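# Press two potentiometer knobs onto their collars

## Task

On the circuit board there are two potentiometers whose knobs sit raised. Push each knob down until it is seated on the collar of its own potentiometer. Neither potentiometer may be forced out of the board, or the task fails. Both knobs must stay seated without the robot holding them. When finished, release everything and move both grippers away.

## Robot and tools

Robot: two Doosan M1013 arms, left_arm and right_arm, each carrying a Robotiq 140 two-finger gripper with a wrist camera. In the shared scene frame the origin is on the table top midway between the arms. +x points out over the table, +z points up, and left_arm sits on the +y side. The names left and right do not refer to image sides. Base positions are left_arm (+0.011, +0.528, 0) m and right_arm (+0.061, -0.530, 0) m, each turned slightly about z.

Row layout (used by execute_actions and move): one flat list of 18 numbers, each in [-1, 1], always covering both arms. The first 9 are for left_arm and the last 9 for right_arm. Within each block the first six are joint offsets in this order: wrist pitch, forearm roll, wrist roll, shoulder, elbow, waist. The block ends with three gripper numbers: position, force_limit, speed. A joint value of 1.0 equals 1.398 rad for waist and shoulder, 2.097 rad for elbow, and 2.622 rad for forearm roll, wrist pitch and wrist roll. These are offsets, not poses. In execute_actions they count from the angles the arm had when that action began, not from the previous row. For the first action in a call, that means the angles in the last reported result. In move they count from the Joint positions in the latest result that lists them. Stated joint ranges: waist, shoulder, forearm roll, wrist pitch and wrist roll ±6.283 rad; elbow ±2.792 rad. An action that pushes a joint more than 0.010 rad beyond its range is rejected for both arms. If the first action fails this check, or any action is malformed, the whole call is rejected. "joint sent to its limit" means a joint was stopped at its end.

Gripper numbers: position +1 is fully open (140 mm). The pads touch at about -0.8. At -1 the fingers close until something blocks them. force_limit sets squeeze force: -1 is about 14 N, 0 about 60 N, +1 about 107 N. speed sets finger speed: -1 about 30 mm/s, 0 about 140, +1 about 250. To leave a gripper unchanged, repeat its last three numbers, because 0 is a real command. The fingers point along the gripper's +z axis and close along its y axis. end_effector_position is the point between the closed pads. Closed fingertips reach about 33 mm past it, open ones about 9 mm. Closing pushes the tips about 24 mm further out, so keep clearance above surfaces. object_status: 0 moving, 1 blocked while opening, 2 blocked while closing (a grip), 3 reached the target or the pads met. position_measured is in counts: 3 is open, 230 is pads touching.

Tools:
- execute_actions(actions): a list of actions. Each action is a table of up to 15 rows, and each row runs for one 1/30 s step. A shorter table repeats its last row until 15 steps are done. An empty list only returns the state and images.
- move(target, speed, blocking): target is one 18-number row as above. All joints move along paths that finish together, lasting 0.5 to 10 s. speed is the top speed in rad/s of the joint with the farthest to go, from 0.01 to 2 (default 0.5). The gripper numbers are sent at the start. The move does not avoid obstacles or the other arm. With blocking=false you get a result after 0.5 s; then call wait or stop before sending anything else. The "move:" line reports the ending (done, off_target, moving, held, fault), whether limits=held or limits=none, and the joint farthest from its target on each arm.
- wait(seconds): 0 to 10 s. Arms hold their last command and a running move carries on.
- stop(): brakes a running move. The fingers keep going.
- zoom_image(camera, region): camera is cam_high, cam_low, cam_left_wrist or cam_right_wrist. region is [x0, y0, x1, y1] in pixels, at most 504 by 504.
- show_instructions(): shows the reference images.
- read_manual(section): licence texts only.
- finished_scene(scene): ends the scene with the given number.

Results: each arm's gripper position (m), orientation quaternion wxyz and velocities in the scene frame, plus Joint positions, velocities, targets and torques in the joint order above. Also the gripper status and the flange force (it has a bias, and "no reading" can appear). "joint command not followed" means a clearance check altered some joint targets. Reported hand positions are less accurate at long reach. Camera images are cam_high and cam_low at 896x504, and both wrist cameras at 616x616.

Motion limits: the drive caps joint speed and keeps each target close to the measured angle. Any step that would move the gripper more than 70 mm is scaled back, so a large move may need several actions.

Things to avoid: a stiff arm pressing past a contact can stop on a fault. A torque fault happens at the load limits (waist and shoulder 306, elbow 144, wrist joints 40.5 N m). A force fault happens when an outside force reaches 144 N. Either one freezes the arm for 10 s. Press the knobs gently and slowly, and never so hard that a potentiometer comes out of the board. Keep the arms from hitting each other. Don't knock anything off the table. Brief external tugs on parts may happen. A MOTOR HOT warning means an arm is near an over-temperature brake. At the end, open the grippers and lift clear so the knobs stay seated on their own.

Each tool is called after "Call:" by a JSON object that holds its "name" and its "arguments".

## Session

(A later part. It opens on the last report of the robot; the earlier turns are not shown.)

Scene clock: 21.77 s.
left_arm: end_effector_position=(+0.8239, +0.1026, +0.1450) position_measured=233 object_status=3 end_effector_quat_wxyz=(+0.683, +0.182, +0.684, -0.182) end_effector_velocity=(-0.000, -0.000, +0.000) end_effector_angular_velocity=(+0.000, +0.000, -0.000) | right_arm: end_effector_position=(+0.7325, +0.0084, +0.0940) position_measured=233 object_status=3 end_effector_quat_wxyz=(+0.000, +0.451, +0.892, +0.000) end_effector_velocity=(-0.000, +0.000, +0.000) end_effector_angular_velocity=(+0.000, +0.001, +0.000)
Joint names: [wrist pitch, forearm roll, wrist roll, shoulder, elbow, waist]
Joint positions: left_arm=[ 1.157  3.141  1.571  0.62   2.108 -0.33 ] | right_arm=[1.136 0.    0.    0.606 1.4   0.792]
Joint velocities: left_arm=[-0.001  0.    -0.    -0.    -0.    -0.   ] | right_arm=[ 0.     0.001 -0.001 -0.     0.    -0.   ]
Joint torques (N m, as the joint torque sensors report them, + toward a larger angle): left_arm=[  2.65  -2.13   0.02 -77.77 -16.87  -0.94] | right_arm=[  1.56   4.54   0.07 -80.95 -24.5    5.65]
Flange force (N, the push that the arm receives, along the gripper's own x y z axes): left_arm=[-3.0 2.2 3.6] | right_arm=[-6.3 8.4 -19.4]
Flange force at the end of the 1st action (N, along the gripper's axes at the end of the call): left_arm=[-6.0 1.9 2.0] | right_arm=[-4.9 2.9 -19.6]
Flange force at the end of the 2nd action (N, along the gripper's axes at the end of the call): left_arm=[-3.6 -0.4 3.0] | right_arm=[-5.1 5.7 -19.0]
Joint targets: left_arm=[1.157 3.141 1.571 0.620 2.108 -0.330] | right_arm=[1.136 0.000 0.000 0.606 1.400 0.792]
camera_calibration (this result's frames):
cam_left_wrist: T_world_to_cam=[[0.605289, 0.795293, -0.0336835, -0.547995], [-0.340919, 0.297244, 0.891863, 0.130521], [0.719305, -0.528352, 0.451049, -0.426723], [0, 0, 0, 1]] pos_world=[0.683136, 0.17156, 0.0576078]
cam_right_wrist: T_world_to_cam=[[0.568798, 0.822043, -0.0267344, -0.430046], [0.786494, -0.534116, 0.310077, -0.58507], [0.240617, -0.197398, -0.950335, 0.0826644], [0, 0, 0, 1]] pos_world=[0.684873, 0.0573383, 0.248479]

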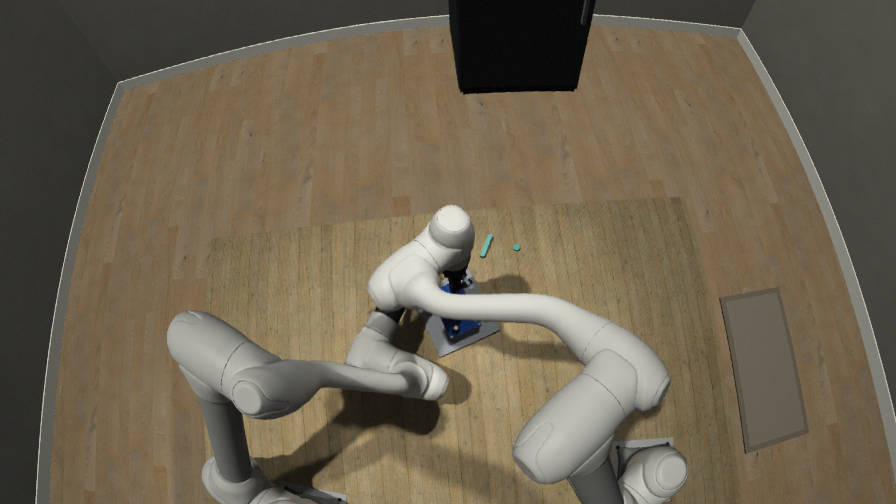

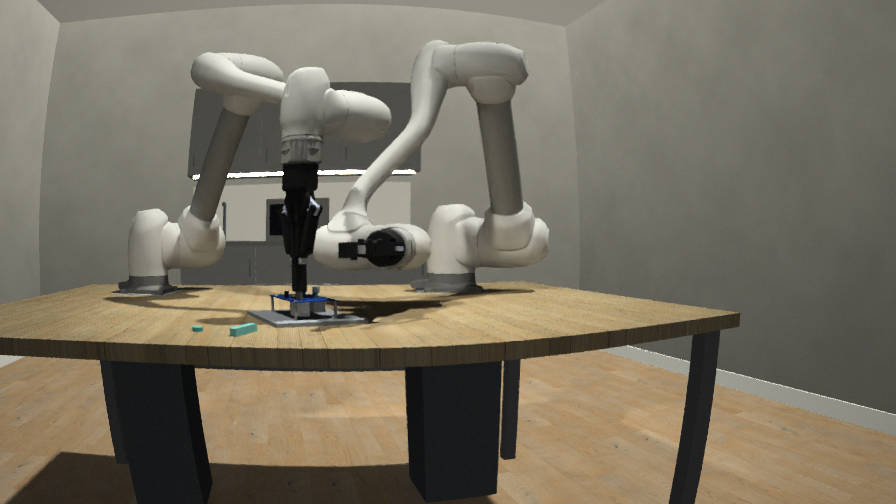

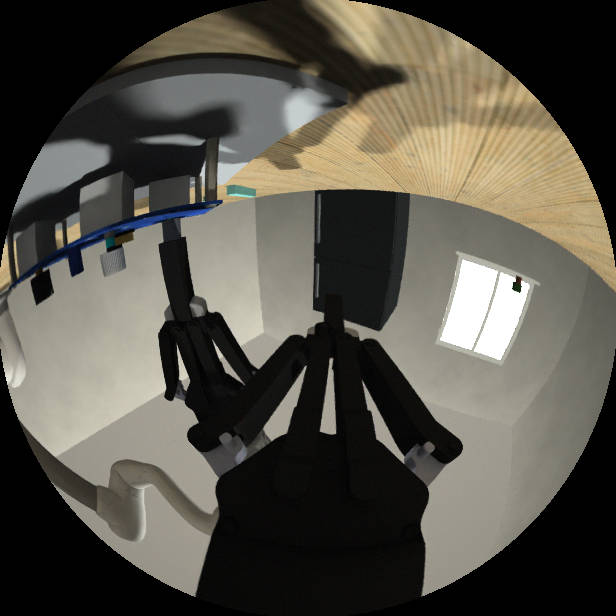

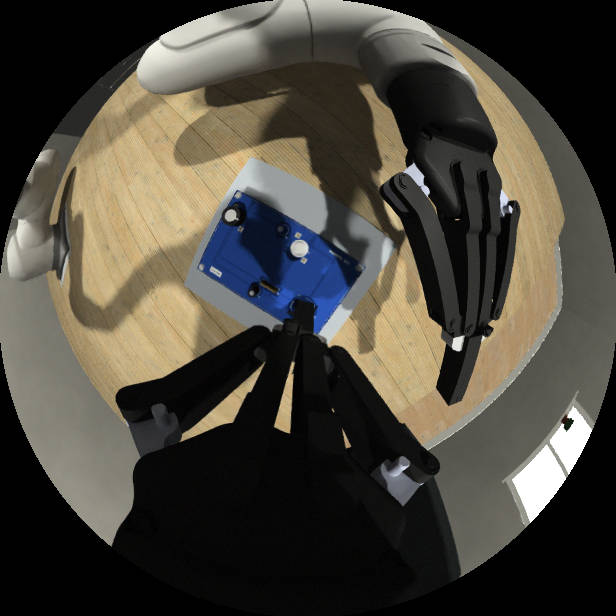

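Call:
{"name": "execute_actions", "arguments": {"actions": [[[0,0,0,0,0,0,-1,0,1, 0.00234,0,0,-0.00176,-0.00176,0,-1,0,1],[0,0,0,0,0,0,-1,0,1, 0.00468,0,0,-0.00351,-0.00351,0,-1,0,1]]]}}

Call:
{"name": "zoom_image", "arguments": {"camera": "cam_left_wrist", "region": [155, 212, 195, 252]}}

Scene clock: 22.43 s.
left_arm: end_effector_position=(+0.8239, +0.1026, +0.1450) position_measured=233 object_status=3 end_effector_quat_wxyz=(+0.683, +0.182, +0.684, -0.182) end_effector_velocity=(+0.000, -0.000, +0.001) end_effector_angular_velocity=(-0.001, -0.002, +0.000) | right_arm: end_effector_position=(+0.7328, +0.0085, +0.1019) position_measured=233 object_status=3 end_effector_quat_wxyz=(-0.000, +0.451, +0.892, -0.000) end_effector_velocity=(+0.000, +0.000, +0.001) end_effector_angular_velocity=(-0.000, -0.001, +0.001)
Joint names: [wrist pitch, forearm roll, wrist roll, shoulder, elbow, waist]
Joint positions: left_arm=[ 1.157  3.141  1.571  0.62   2.108 -0.33 ] | right_arm=[1.148 0.    0.    0.601 1.392 0.792]
Joint velocities: left_arm=[ 0.    -0.     0.    -0.001 -0.001  0.   ] | right_arm=[ 0.002 -0.001 -0.    -0.001 -0.002  0.   ]
Joint torques (N m, as the joint torque sensors report them, + toward a larger angle): left_arm=[  2.64  -2.02  -0.04 -77.01 -17.05  -0.11] | right_arm=[  -0.34    4.27    0.12 -101.02  -38.55    1.87]
Flange force (N, the push that the arm receives, along the gripper's own x y z axes): left_arm=[-4.4 0.8 2.8] | right_arm=[-2.1 5.7 3.0]
Joint targets: left_arm=[1.157 3.141 1.571 0.620 2.108 -0.330] | right_arm=[1.148 0.000 0.000 0.601 1.392 0.792]
camera_calibration (this result's frames):
cam_left_wrist: T_world_to_cam=[[0.605289, 0.795293, -0.0336835, -0.547995], [-0.340919, 0.297244, 0.891863, 0.130521], [0.719305, -0.528352, 0.451049, -0.426723], [0, 0, 0, 1]] pos_world=[0.683136, 0.17156, 0.0576078]
cam_right_wrist: T_world_to_cam=[[0.568795, 0.822041, -0.0268677, -0.430108], [0.786529, -0.53409, 0.310032, -0.587615], [0.240509, -0.197477, -0.950346, 0.0901591], [0, 0, 0, 1]] pos_world=[0.685135, 0.0575314, 0.256306]

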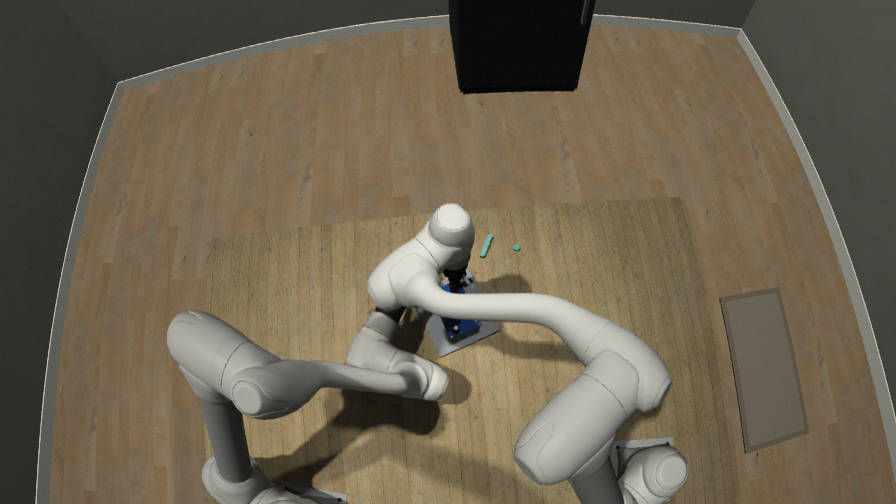

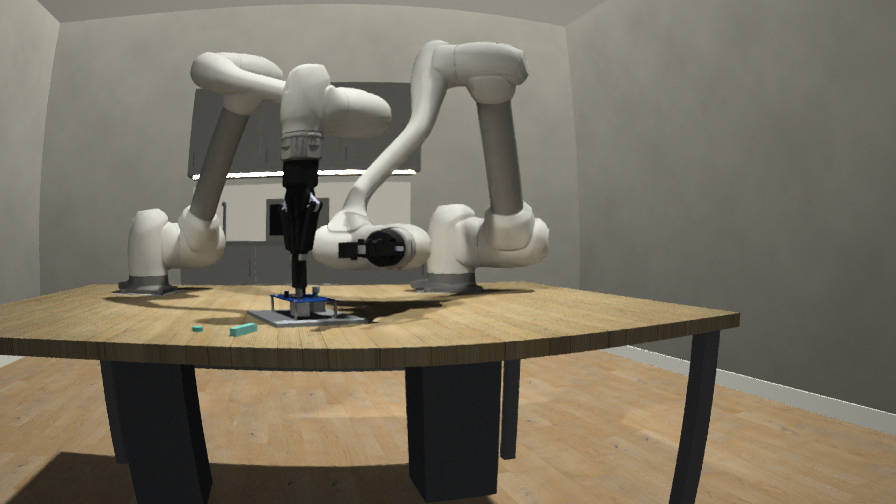

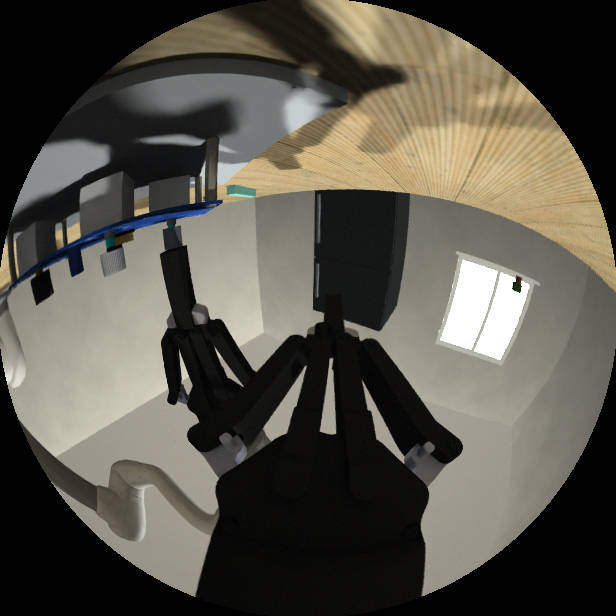

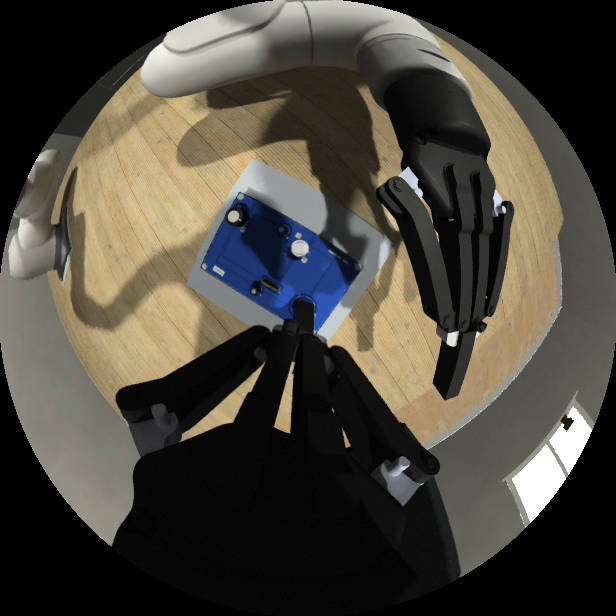

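Region (155, 212, 195, 252) of cam_left_wrist's 616x616 image, scaled by 12.600, with more detail than that image has.

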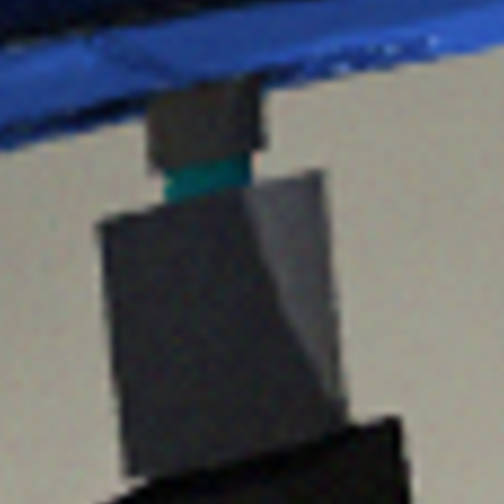

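Call:
{"name": "execute_actions", "arguments": {"actions": [[[0,0,0,0,0,0,-1,0,1, -0.00176,0,0,0.00132,0.00132,0,-1,0,1],[0,0,0,0,0,0,-1,0,1, -0.00351,0,0,0.00263,0.00263,0,-1,0,1],[0,0,0,0,0,0,-1,0,1, -0.00468,0,0,0.00351,0.00351,0,-1,0,1],[0,0,0,0,0,0,-1,0,1, -0.00527,0,0,0.00395,0.00395,0,-1,0,1]]]}}

Scene clock: 23.90 s.
left_arm: end_effector_position=(+0.8239, +0.1026, +0.1450) position_measured=233 object_status=3 end_effector_quat_wxyz=(+0.683, +0.182, +0.684, -0.182) end_effector_velocity=(-0.000, +0.000, -0.001) end_effector_angular_velocity=(+0.001, +0.001, +0.000) | right_arm: end_effector_position=(+0.7325, +0.0084, +0.0931) position_measured=233 object_status=3 end_effector_quat_wxyz=(+0.000, +0.451, +0.892, +0.000) end_effector_velocity=(-0.001, -0.000, -0.002) end_effector_angular_velocity=(-0.001, +0.001, -0.001)
Joint names: [wrist pitch, forearm roll, wrist roll, shoulder, elbow, waist]
Joint positions: left_arm=[ 1.157  3.141  1.571  0.62   2.108 -0.33 ] | right_arm=[1.134 0.    0.    0.607 1.4   0.792]
Joint velocities: left_arm=[-0.001 -0.     0.    -0.     0.001  0.   ] | right_arm=[-0.001  0.     0.001  0.001  0.002  0.   ]
Joint torques (N m, as the joint torque sensors report them, + toward a larger angle): left_arm=[  2.64  -2.15   0.09 -77.64 -16.83  -0.73] | right_arm=[  1.56   3.96  -0.23 -80.54 -23.19   4.39]
Flange force (N, the push that the arm receives, along the gripper's own x y z axes): left_arm=[-3.3 2.0 3.8] | right_arm=[-4.4 10.9 -20.6]
Joint targets: left_arm=[1.157 3.141 1.571 0.620 2.108 -0.330] | right_arm=[1.134 0.000 0.000 0.607 1.401 0.792]
camera_calibration (this result's frames):
cam_left_wrist: T_world_to_cam=[[0.605289, 0.795293, -0.0336835, -0.547995], [-0.340919, 0.297244, 0.891863, 0.130521], [0.719305, -0.528352, 0.451049, -0.426723], [0, 0, 0, 1]] pos_world=[0.683136, 0.17156, 0.0576078]
cam_right_wrist: T_world_to_cam=[[0.5688, 0.822044, -0.0266604, -0.430062], [0.786474, -0.534131, 0.310102, -0.584759], [0.240677, -0.197354, -0.950329, 0.0817213], [0, 0, 0, 1]] pos_world=[0.684848, 0.0573201, 0.247531]

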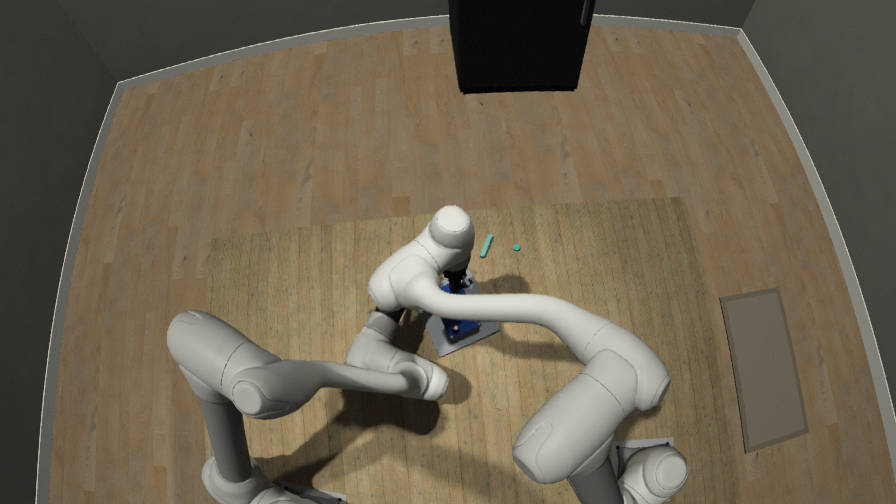

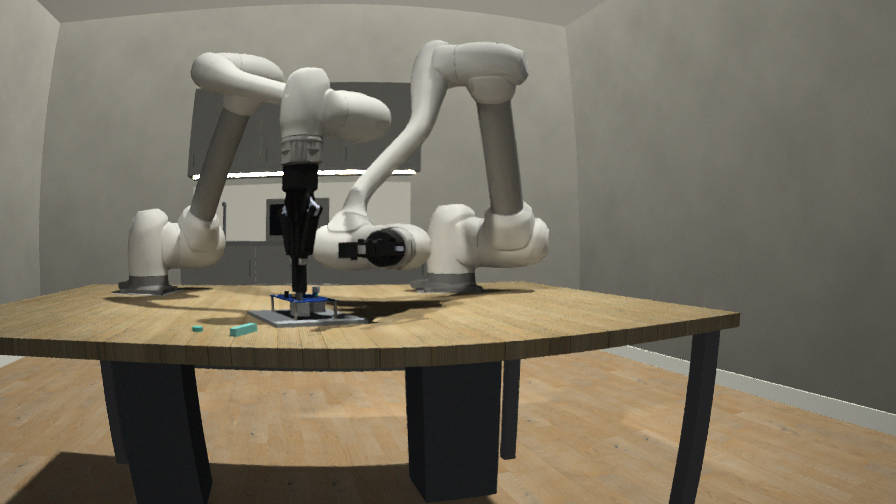

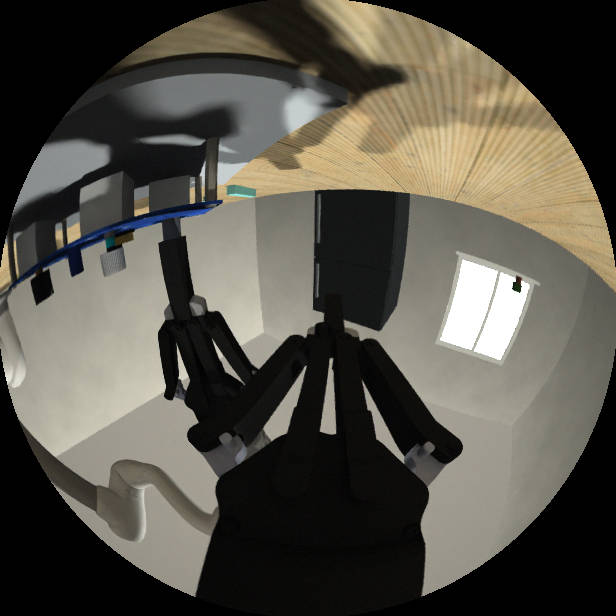

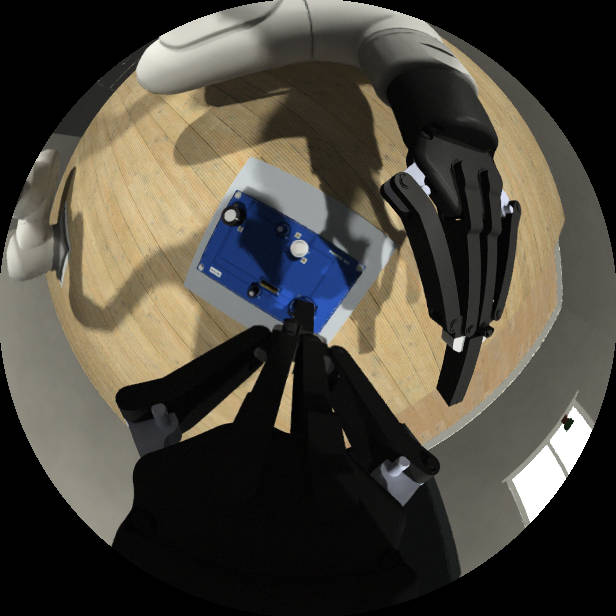

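Call:
{"name": "execute_actions", "arguments": {"actions": [[[0,0,0,0,0,0,-1,0,1, -0.00038,0,0,0.00029,0.00029,0,-1,0,1],[0,0,0,0,0,0,-1,0,1, -0.00076,0,0,0.00057,0.00057,0,-1,0,1]]]}}

Scene clock: 24.53 s.
left_arm: end_effector_position=(+0.8239, +0.1026, +0.1450) position_measured=233 object_status=3 end_effector_quat_wxyz=(+0.683, +0.182, +0.684, -0.182) end_effector_velocity=(+0.000, -0.000, +0.000) end_effector_angular_velocity=(-0.000, -0.001, -0.000) | right_arm: end_effector_position=(+0.7325, +0.0083, +0.0918) position_measured=233 object_status=3 end_effector_quat_wxyz=(+0.000, +0.451, +0.892, +0.000) end_effector_velocity=(-0.000, +0.000, -0.000) end_effector_angular_velocity=(+0.001, +0.000, -0.001)
Joint names: [wrist pitch, forearm roll, wrist roll, shoulder, elbow, waist]
Joint positions: left_arm=[ 1.157  3.141  1.571  0.62   2.108 -0.33 ] | right_arm=[1.132 0.    0.    0.607 1.402 0.792]
Joint velocities: left_arm=[-0.  0.  0. -0. -0. -0.] | right_arm=[-0.     0.001  0.001  0.     0.    -0.   ]
Joint torques (N m, as the joint torque sensors report them, + toward a larger angle): left_arm=[  2.61  -2.09   0.08 -76.76 -17.13  -1.43] | right_arm=[  2.42   3.89  -0.19 -79.   -22.9    1.86]
Flange force (N, the push that the arm receives, along the gripper's own x y z axes): left_arm=[-4.9 3.2 2.4] | right_arm=[-1.6 8.5 -20.6]
Joint targets: left_arm=[1.157 3.141 1.571 0.620 2.108 -0.330] | right_arm=[1.132 0.000 0.000 0.607 1.402 0.792]
camera_calibration (this result's frames):
cam_left_wrist: T_world_to_cam=[[0.605289, 0.795293, -0.0336836, -0.547995], [-0.340919, 0.297244, 0.891863, 0.130521], [0.719305, -0.528351, 0.451049, -0.426723], [0, 0, 0, 1]] pos_world=[0.683136, 0.17156, 0.0576078]
cam_right_wrist: T_world_to_cam=[[0.5688, 0.822044, -0.0266517, -0.430038], [0.786472, -0.534132, 0.310105, -0.584341], [0.240684, -0.197349, -0.950329, 0.080506], [0, 0, 0, 1]] pos_world=[0.684797, 0.0572819, 0.246253]

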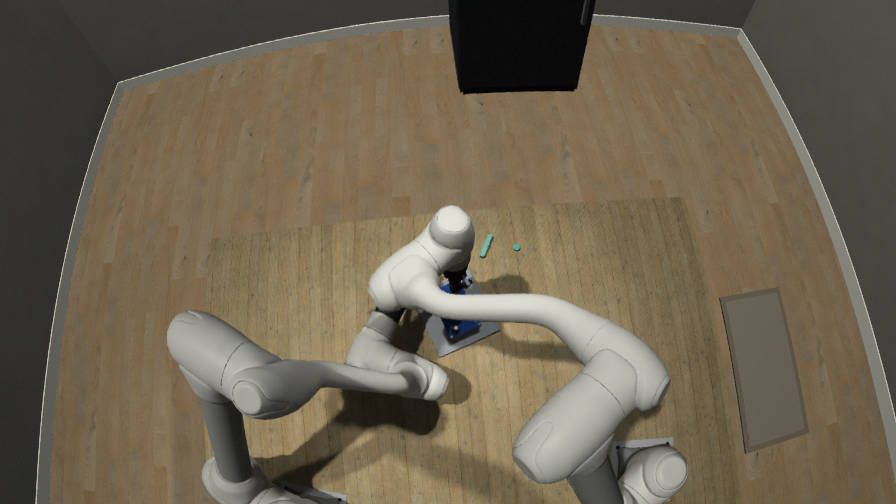

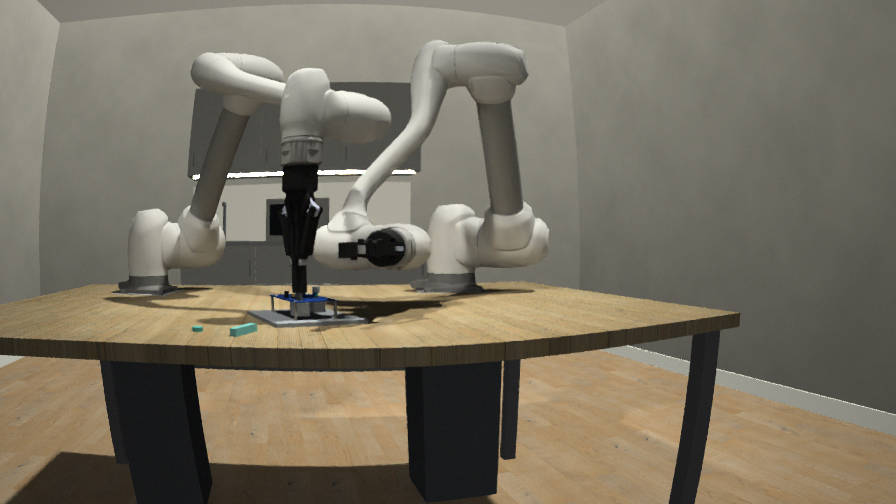

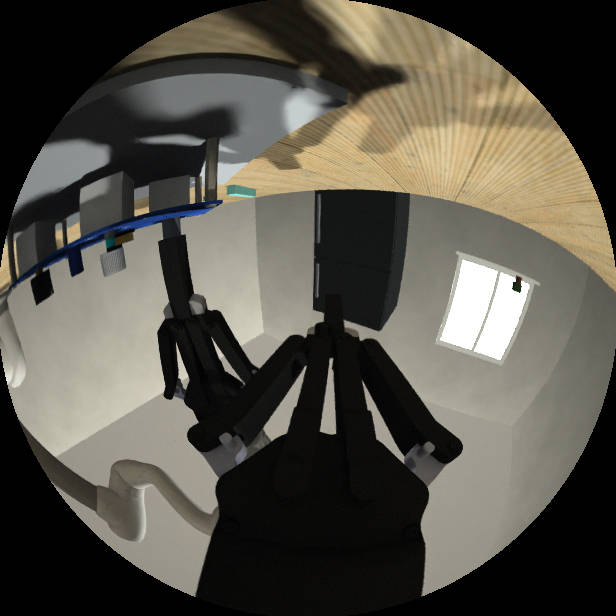

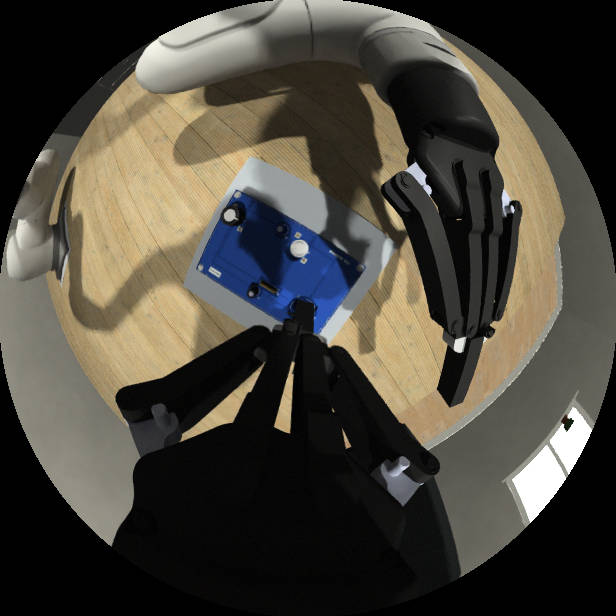

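Call:
{"name": "execute_actions", "arguments": {"actions": [[[0,0,0,0,0,0,-1,0,1, 0.0035,0,0,-0.00263,-0.00263,0,-1,0,1],[0,0,0,0,0,0,-1,0,1, 0.007,0,0,-0.00527,-0.00527,0,-1,0,1],[0,0,0,0,0,0,-1,0,1, 0.0105,0,0,-0.0079,-0.0079,0,-1,0,1],[0,0,0,0,0,0,-1,0,1, 0.01404,0,0,-0.01054,-0.01054,0,-1,0,1]]]}}

Call:
{"name": "zoom_image", "arguments": {"camera": "cam_left_wrist", "region": [155, 212, 195, 252]}}

Scene clock: 25.27 s.
left_arm: end_effector_position=(+0.8239, +0.1026, +0.1450) position_measured=233 object_status=3 end_effector_quat_wxyz=(+0.683, +0.182, +0.684, -0.182) end_effector_velocity=(+0.000, -0.000, +0.000) end_effector_angular_velocity=(-0.001, -0.001, -0.000) | right_arm: end_effector_position=(+0.7331, +0.0088, +0.1155) position_measured=233 object_status=3 end_effector_quat_wxyz=(-0.000, +0.451, +0.892, +0.000) end_effector_velocity=(+0.000, +0.000, +0.003) end_effector_angular_velocity=(+0.000, -0.001, +0.001)
Joint names: [wrist pitch, forearm roll, wrist roll, shoulder, elbow, waist]
Joint positions: left_arm=[ 1.157  3.141  1.571  0.62   2.108 -0.33 ] | right_arm=[1.169 0.    0.    0.593 1.38  0.792]
Joint velocities: left_arm=[ 0.001 -0.    -0.     0.    -0.001 -0.   ] | right_arm=[ 0.003 -0.001 -0.001 -0.002 -0.003  0.   ]
Joint torques (N m, as the joint torque sensors report them, + toward a larger angle): left_arm=[  2.59  -2.17   0.15 -76.38 -16.92  -0.77] | right_arm=[  0.11   4.02   0.33 -98.58 -38.22   4.61]
Flange force (N, the push that the arm receives, along the gripper's own x y z axes): left_arm=[-5.1 2.3 2.4] | right_arm=[-5.6 3.9 2.0]
Joint targets: left_arm=[1.157 3.141 1.571 0.620 2.108 -0.330] | right_arm=[1.169 0.000 0.000 0.593 1.380 0.792]
camera_calibration (this result's frames):
cam_left_wrist: T_world_to_cam=[[0.605289, 0.795293, -0.0336837, -0.547994], [-0.340919, 0.297244, 0.891863, 0.130521], [0.719305, -0.528351, 0.451049, -0.426723], [0, 0, 0, 1]] pos_world=[0.683136, 0.17156, 0.0576077]
cam_right_wrist: T_world_to_cam=[[0.568796, 0.822043, -0.0267616, -0.430168], [0.786502, -0.53411, 0.310067, -0.591954], [0.240595, -0.197413, -0.950338, 0.10299], [0, 0, 0, 1]] pos_world=[0.685471, 0.0577794, 0.269909]

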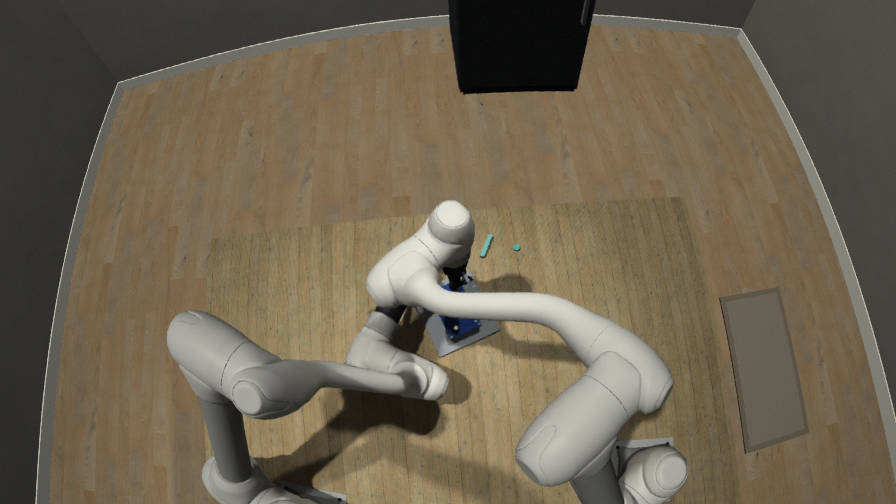

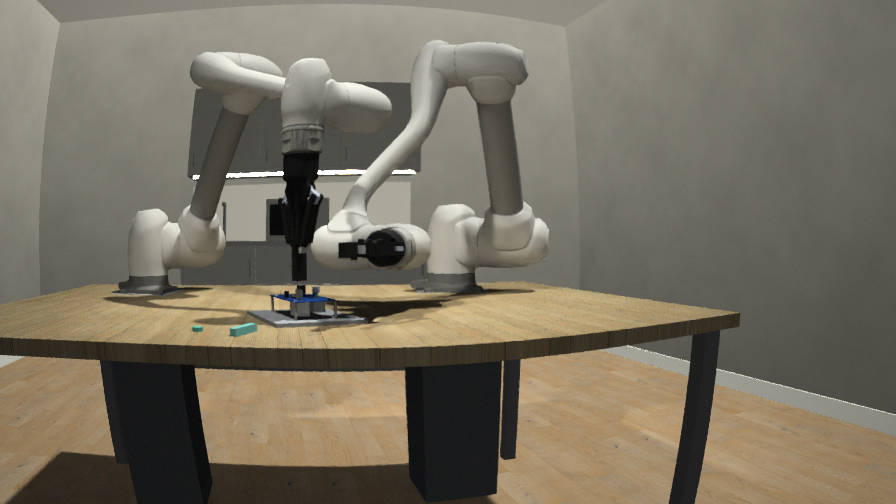

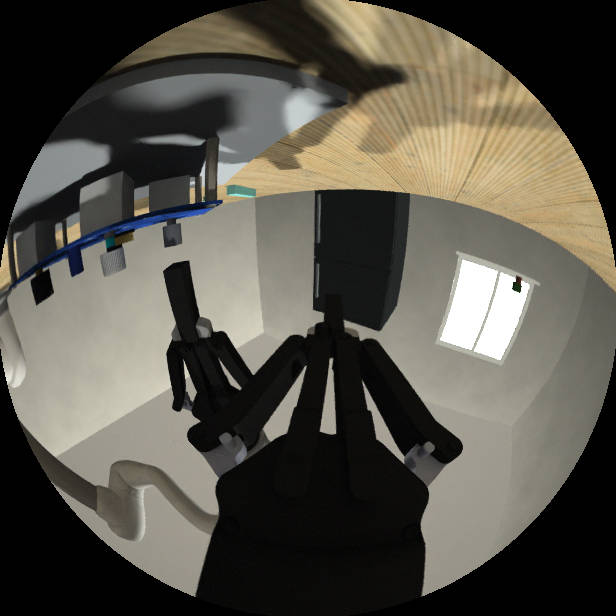

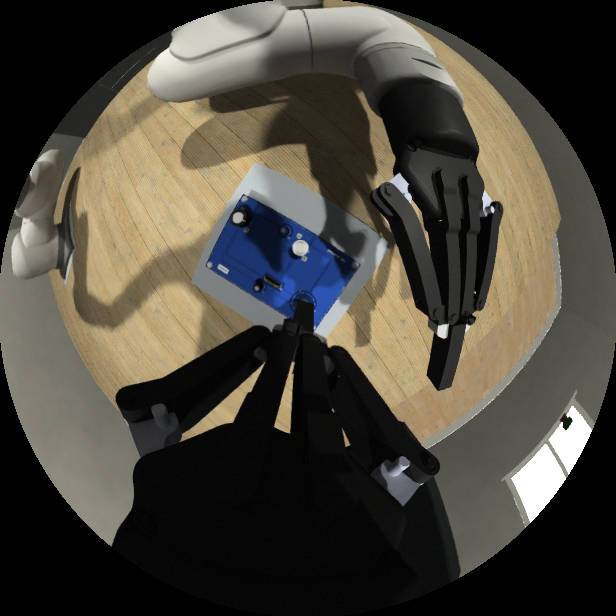

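Region (155, 212, 195, 252) of cam_left_wrist's 616x616 image, scaled by 12.600, with more detail than that image has.

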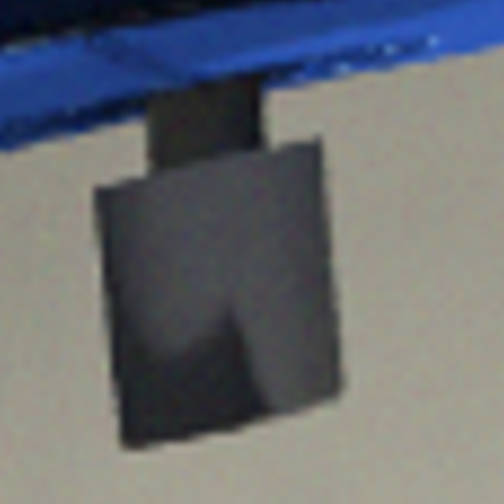

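Call:
{"name": "move", "arguments": {"target": [0,0,0,0,0,0,-1,0,1, -0.00782,0,0,-0.0156,0.0202,0.0522,-1,0,1], "speed": 0.15}}

Call:
{"name": "zoom_image", "arguments": {"camera": "cam_left_wrist", "region": [85, 220, 155, 300]}}

Call:
{"name": "zoom_image", "arguments": {"camera": "cam_low", "region": [290, 265, 340, 305]}}

Scene clock: 26.97 s.
left_arm: end_effector_position=(+0.8239, +0.1026, +0.1450) position_measured=233 object_status=3 end_effector_quat_wxyz=(+0.683, +0.182, +0.684, -0.182) end_effector_velocity=(-0.001, +0.000, -0.001) end_effector_angular_velocity=(+0.001, +0.001, -0.000) | right_arm: end_effector_position=(+0.6801, +0.0460, +0.1124) position_measured=233 object_status=3 end_effector_quat_wxyz=(-0.000, +0.418, +0.908, +0.000) end_effector_velocity=(-0.001, +0.001, +0.000) end_effector_angular_velocity=(-0.001, -0.000, +0.002)
Joint names: [wrist pitch, forearm roll, wrist roll, shoulder, elbow, waist]
Joint positions: left_arm=[ 1.157  3.141  1.571  0.62   2.108 -0.33 ] | right_arm=[1.148 0.    0.    0.571 1.422 0.865]
Joint velocities: left_arm=[-0.     0.    -0.    -0.     0.002 -0.   ] | right_arm=[-0.    -0.001  0.001 -0.001  0.001  0.002]
Joint torques (N m, as the joint torque sensors report them, + toward a larger angle): left_arm=[  2.47  -2.14   0.   -77.22 -16.96  -1.43] | right_arm=[ -0.27   3.94  -0.15 -94.33 -37.44   3.81]
Flange force (N, the push that the arm receives, along the gripper's own x y z axes): left_arm=[-3.5 3.2 2.6] | right_arm=[-4.5 2.4 -0.6]
Joint targets: left_arm=[1.157 3.141 1.571 0.620 2.108 -0.330] | right_arm=[1.148 0.000 0.000 0.571 1.422 0.865]
move: done; limits=none; left_arm: farthest joint: the waist, 0.000 radians from its target (0.000 radians at the start); right_arm: farthest joint: the waist, 0.000 radians from its target (0.073 radians at the start)
camera_calibration (this result's frames):
cam_left_wrist: T_world_to_cam=[[0.605289, 0.795293, -0.0336835, -0.547995], [-0.340919, 0.297244, 0.891863, 0.130521], [0.719305, -0.528351, 0.451049, -0.426723], [0, 0, 0, 1]] pos_world=[0.683136, 0.17156, 0.0576079]
cam_right_wrist: T_world_to_cam=[[0.507504, 0.861232, -0.0268088, -0.39076], [0.823275, -0.475486, 0.310052, -0.557158], [0.25428, -0.179424, -0.950342, 0.110013], [0, 0, 0, 1]] pos_world=[0.629032, 0.0913532, 0.266822]

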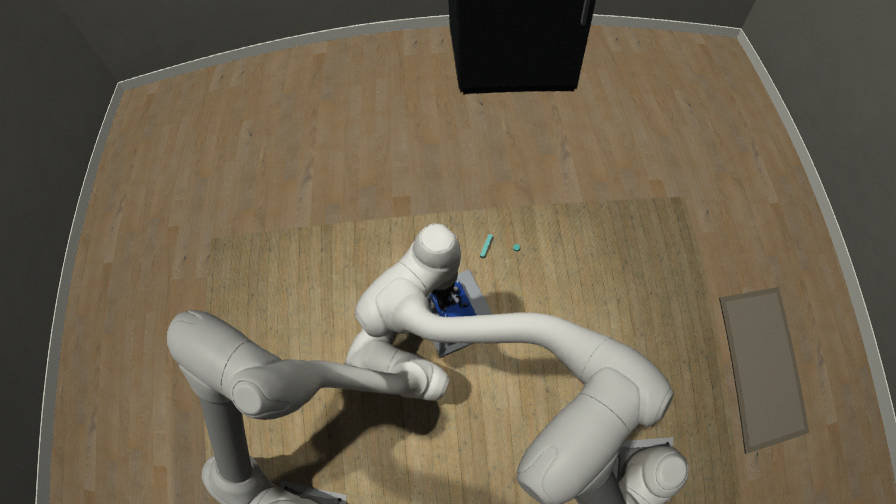

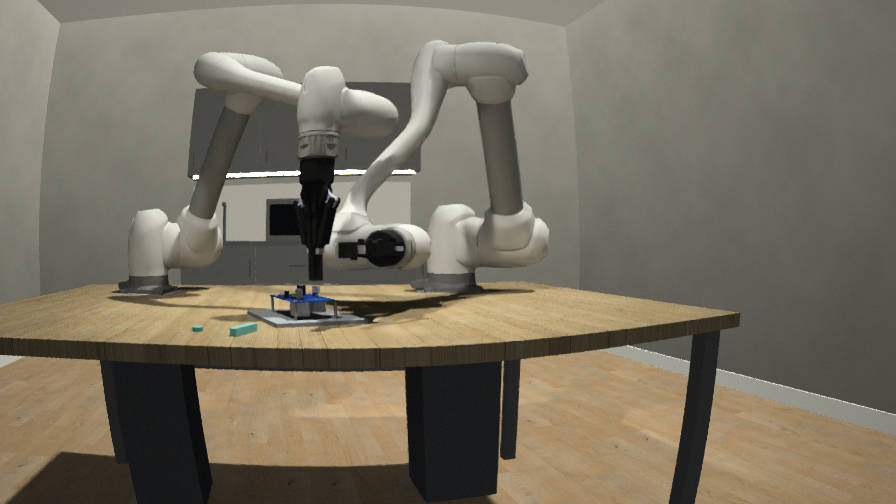

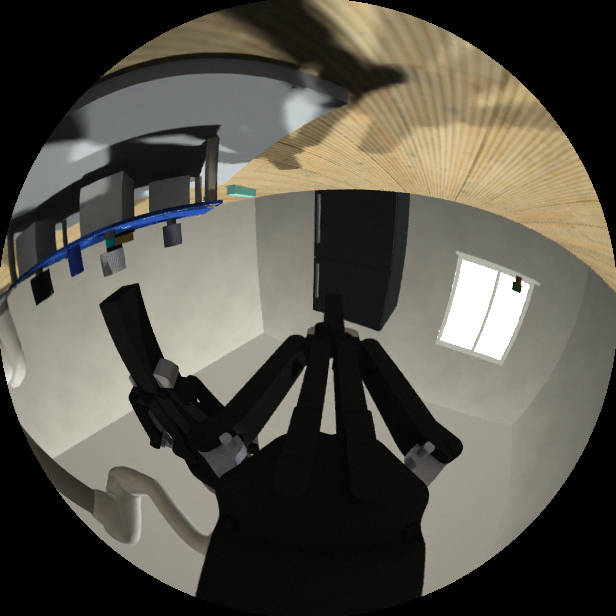

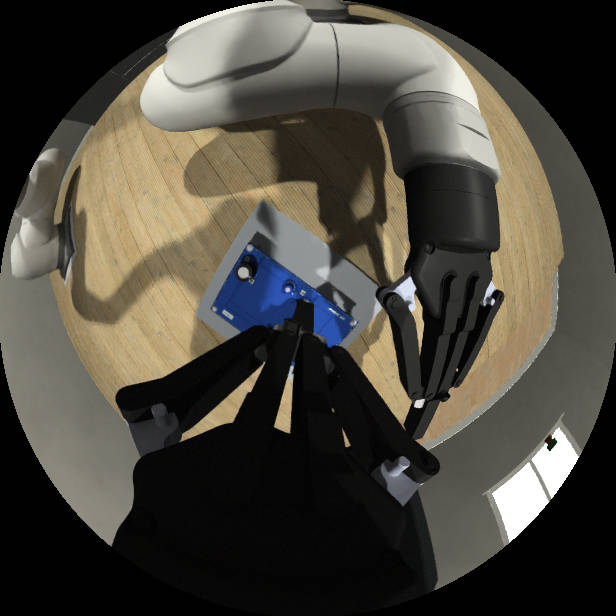

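Region (85, 220, 155, 300) of cam_left_wrist's 616x616 image, scaled by 6.300, with more detail than that image has; it fills the left 441 columns of this view, and the rest is white.

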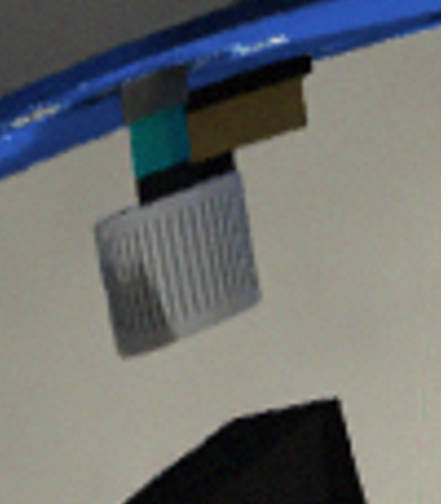

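Region (290, 265, 340, 305) of cam_low's 896x504 image, scaled by 10.080, with more detail than that image has; it fills the top 403 rows of this view, and the rest is white.

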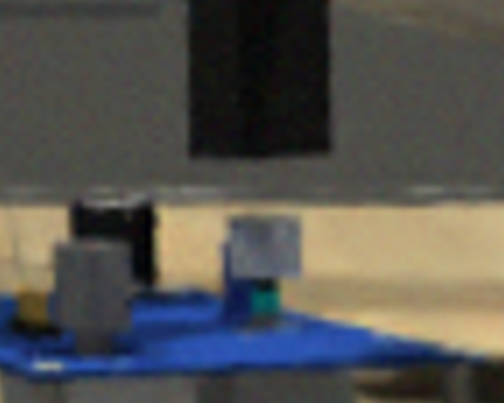

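Call:
{"name": "zoom_image", "arguments": {"camera": "cam_left_wrist", "region": [80, 240, 170, 340]}}

Region (80, 240, 170, 340) of cam_left_wrist's 616x616 image, scaled by 5.040, with more detail than that image has; it fills the left 454 columns of this view, and the rest is white.

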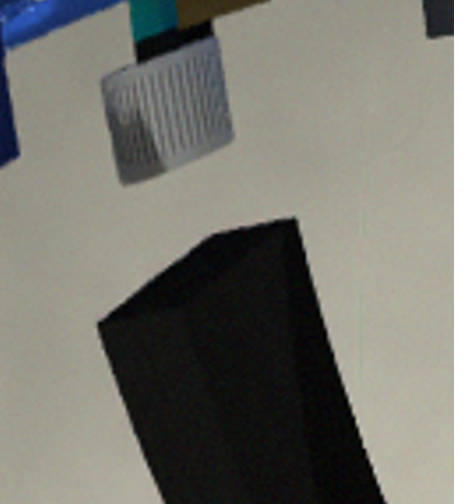

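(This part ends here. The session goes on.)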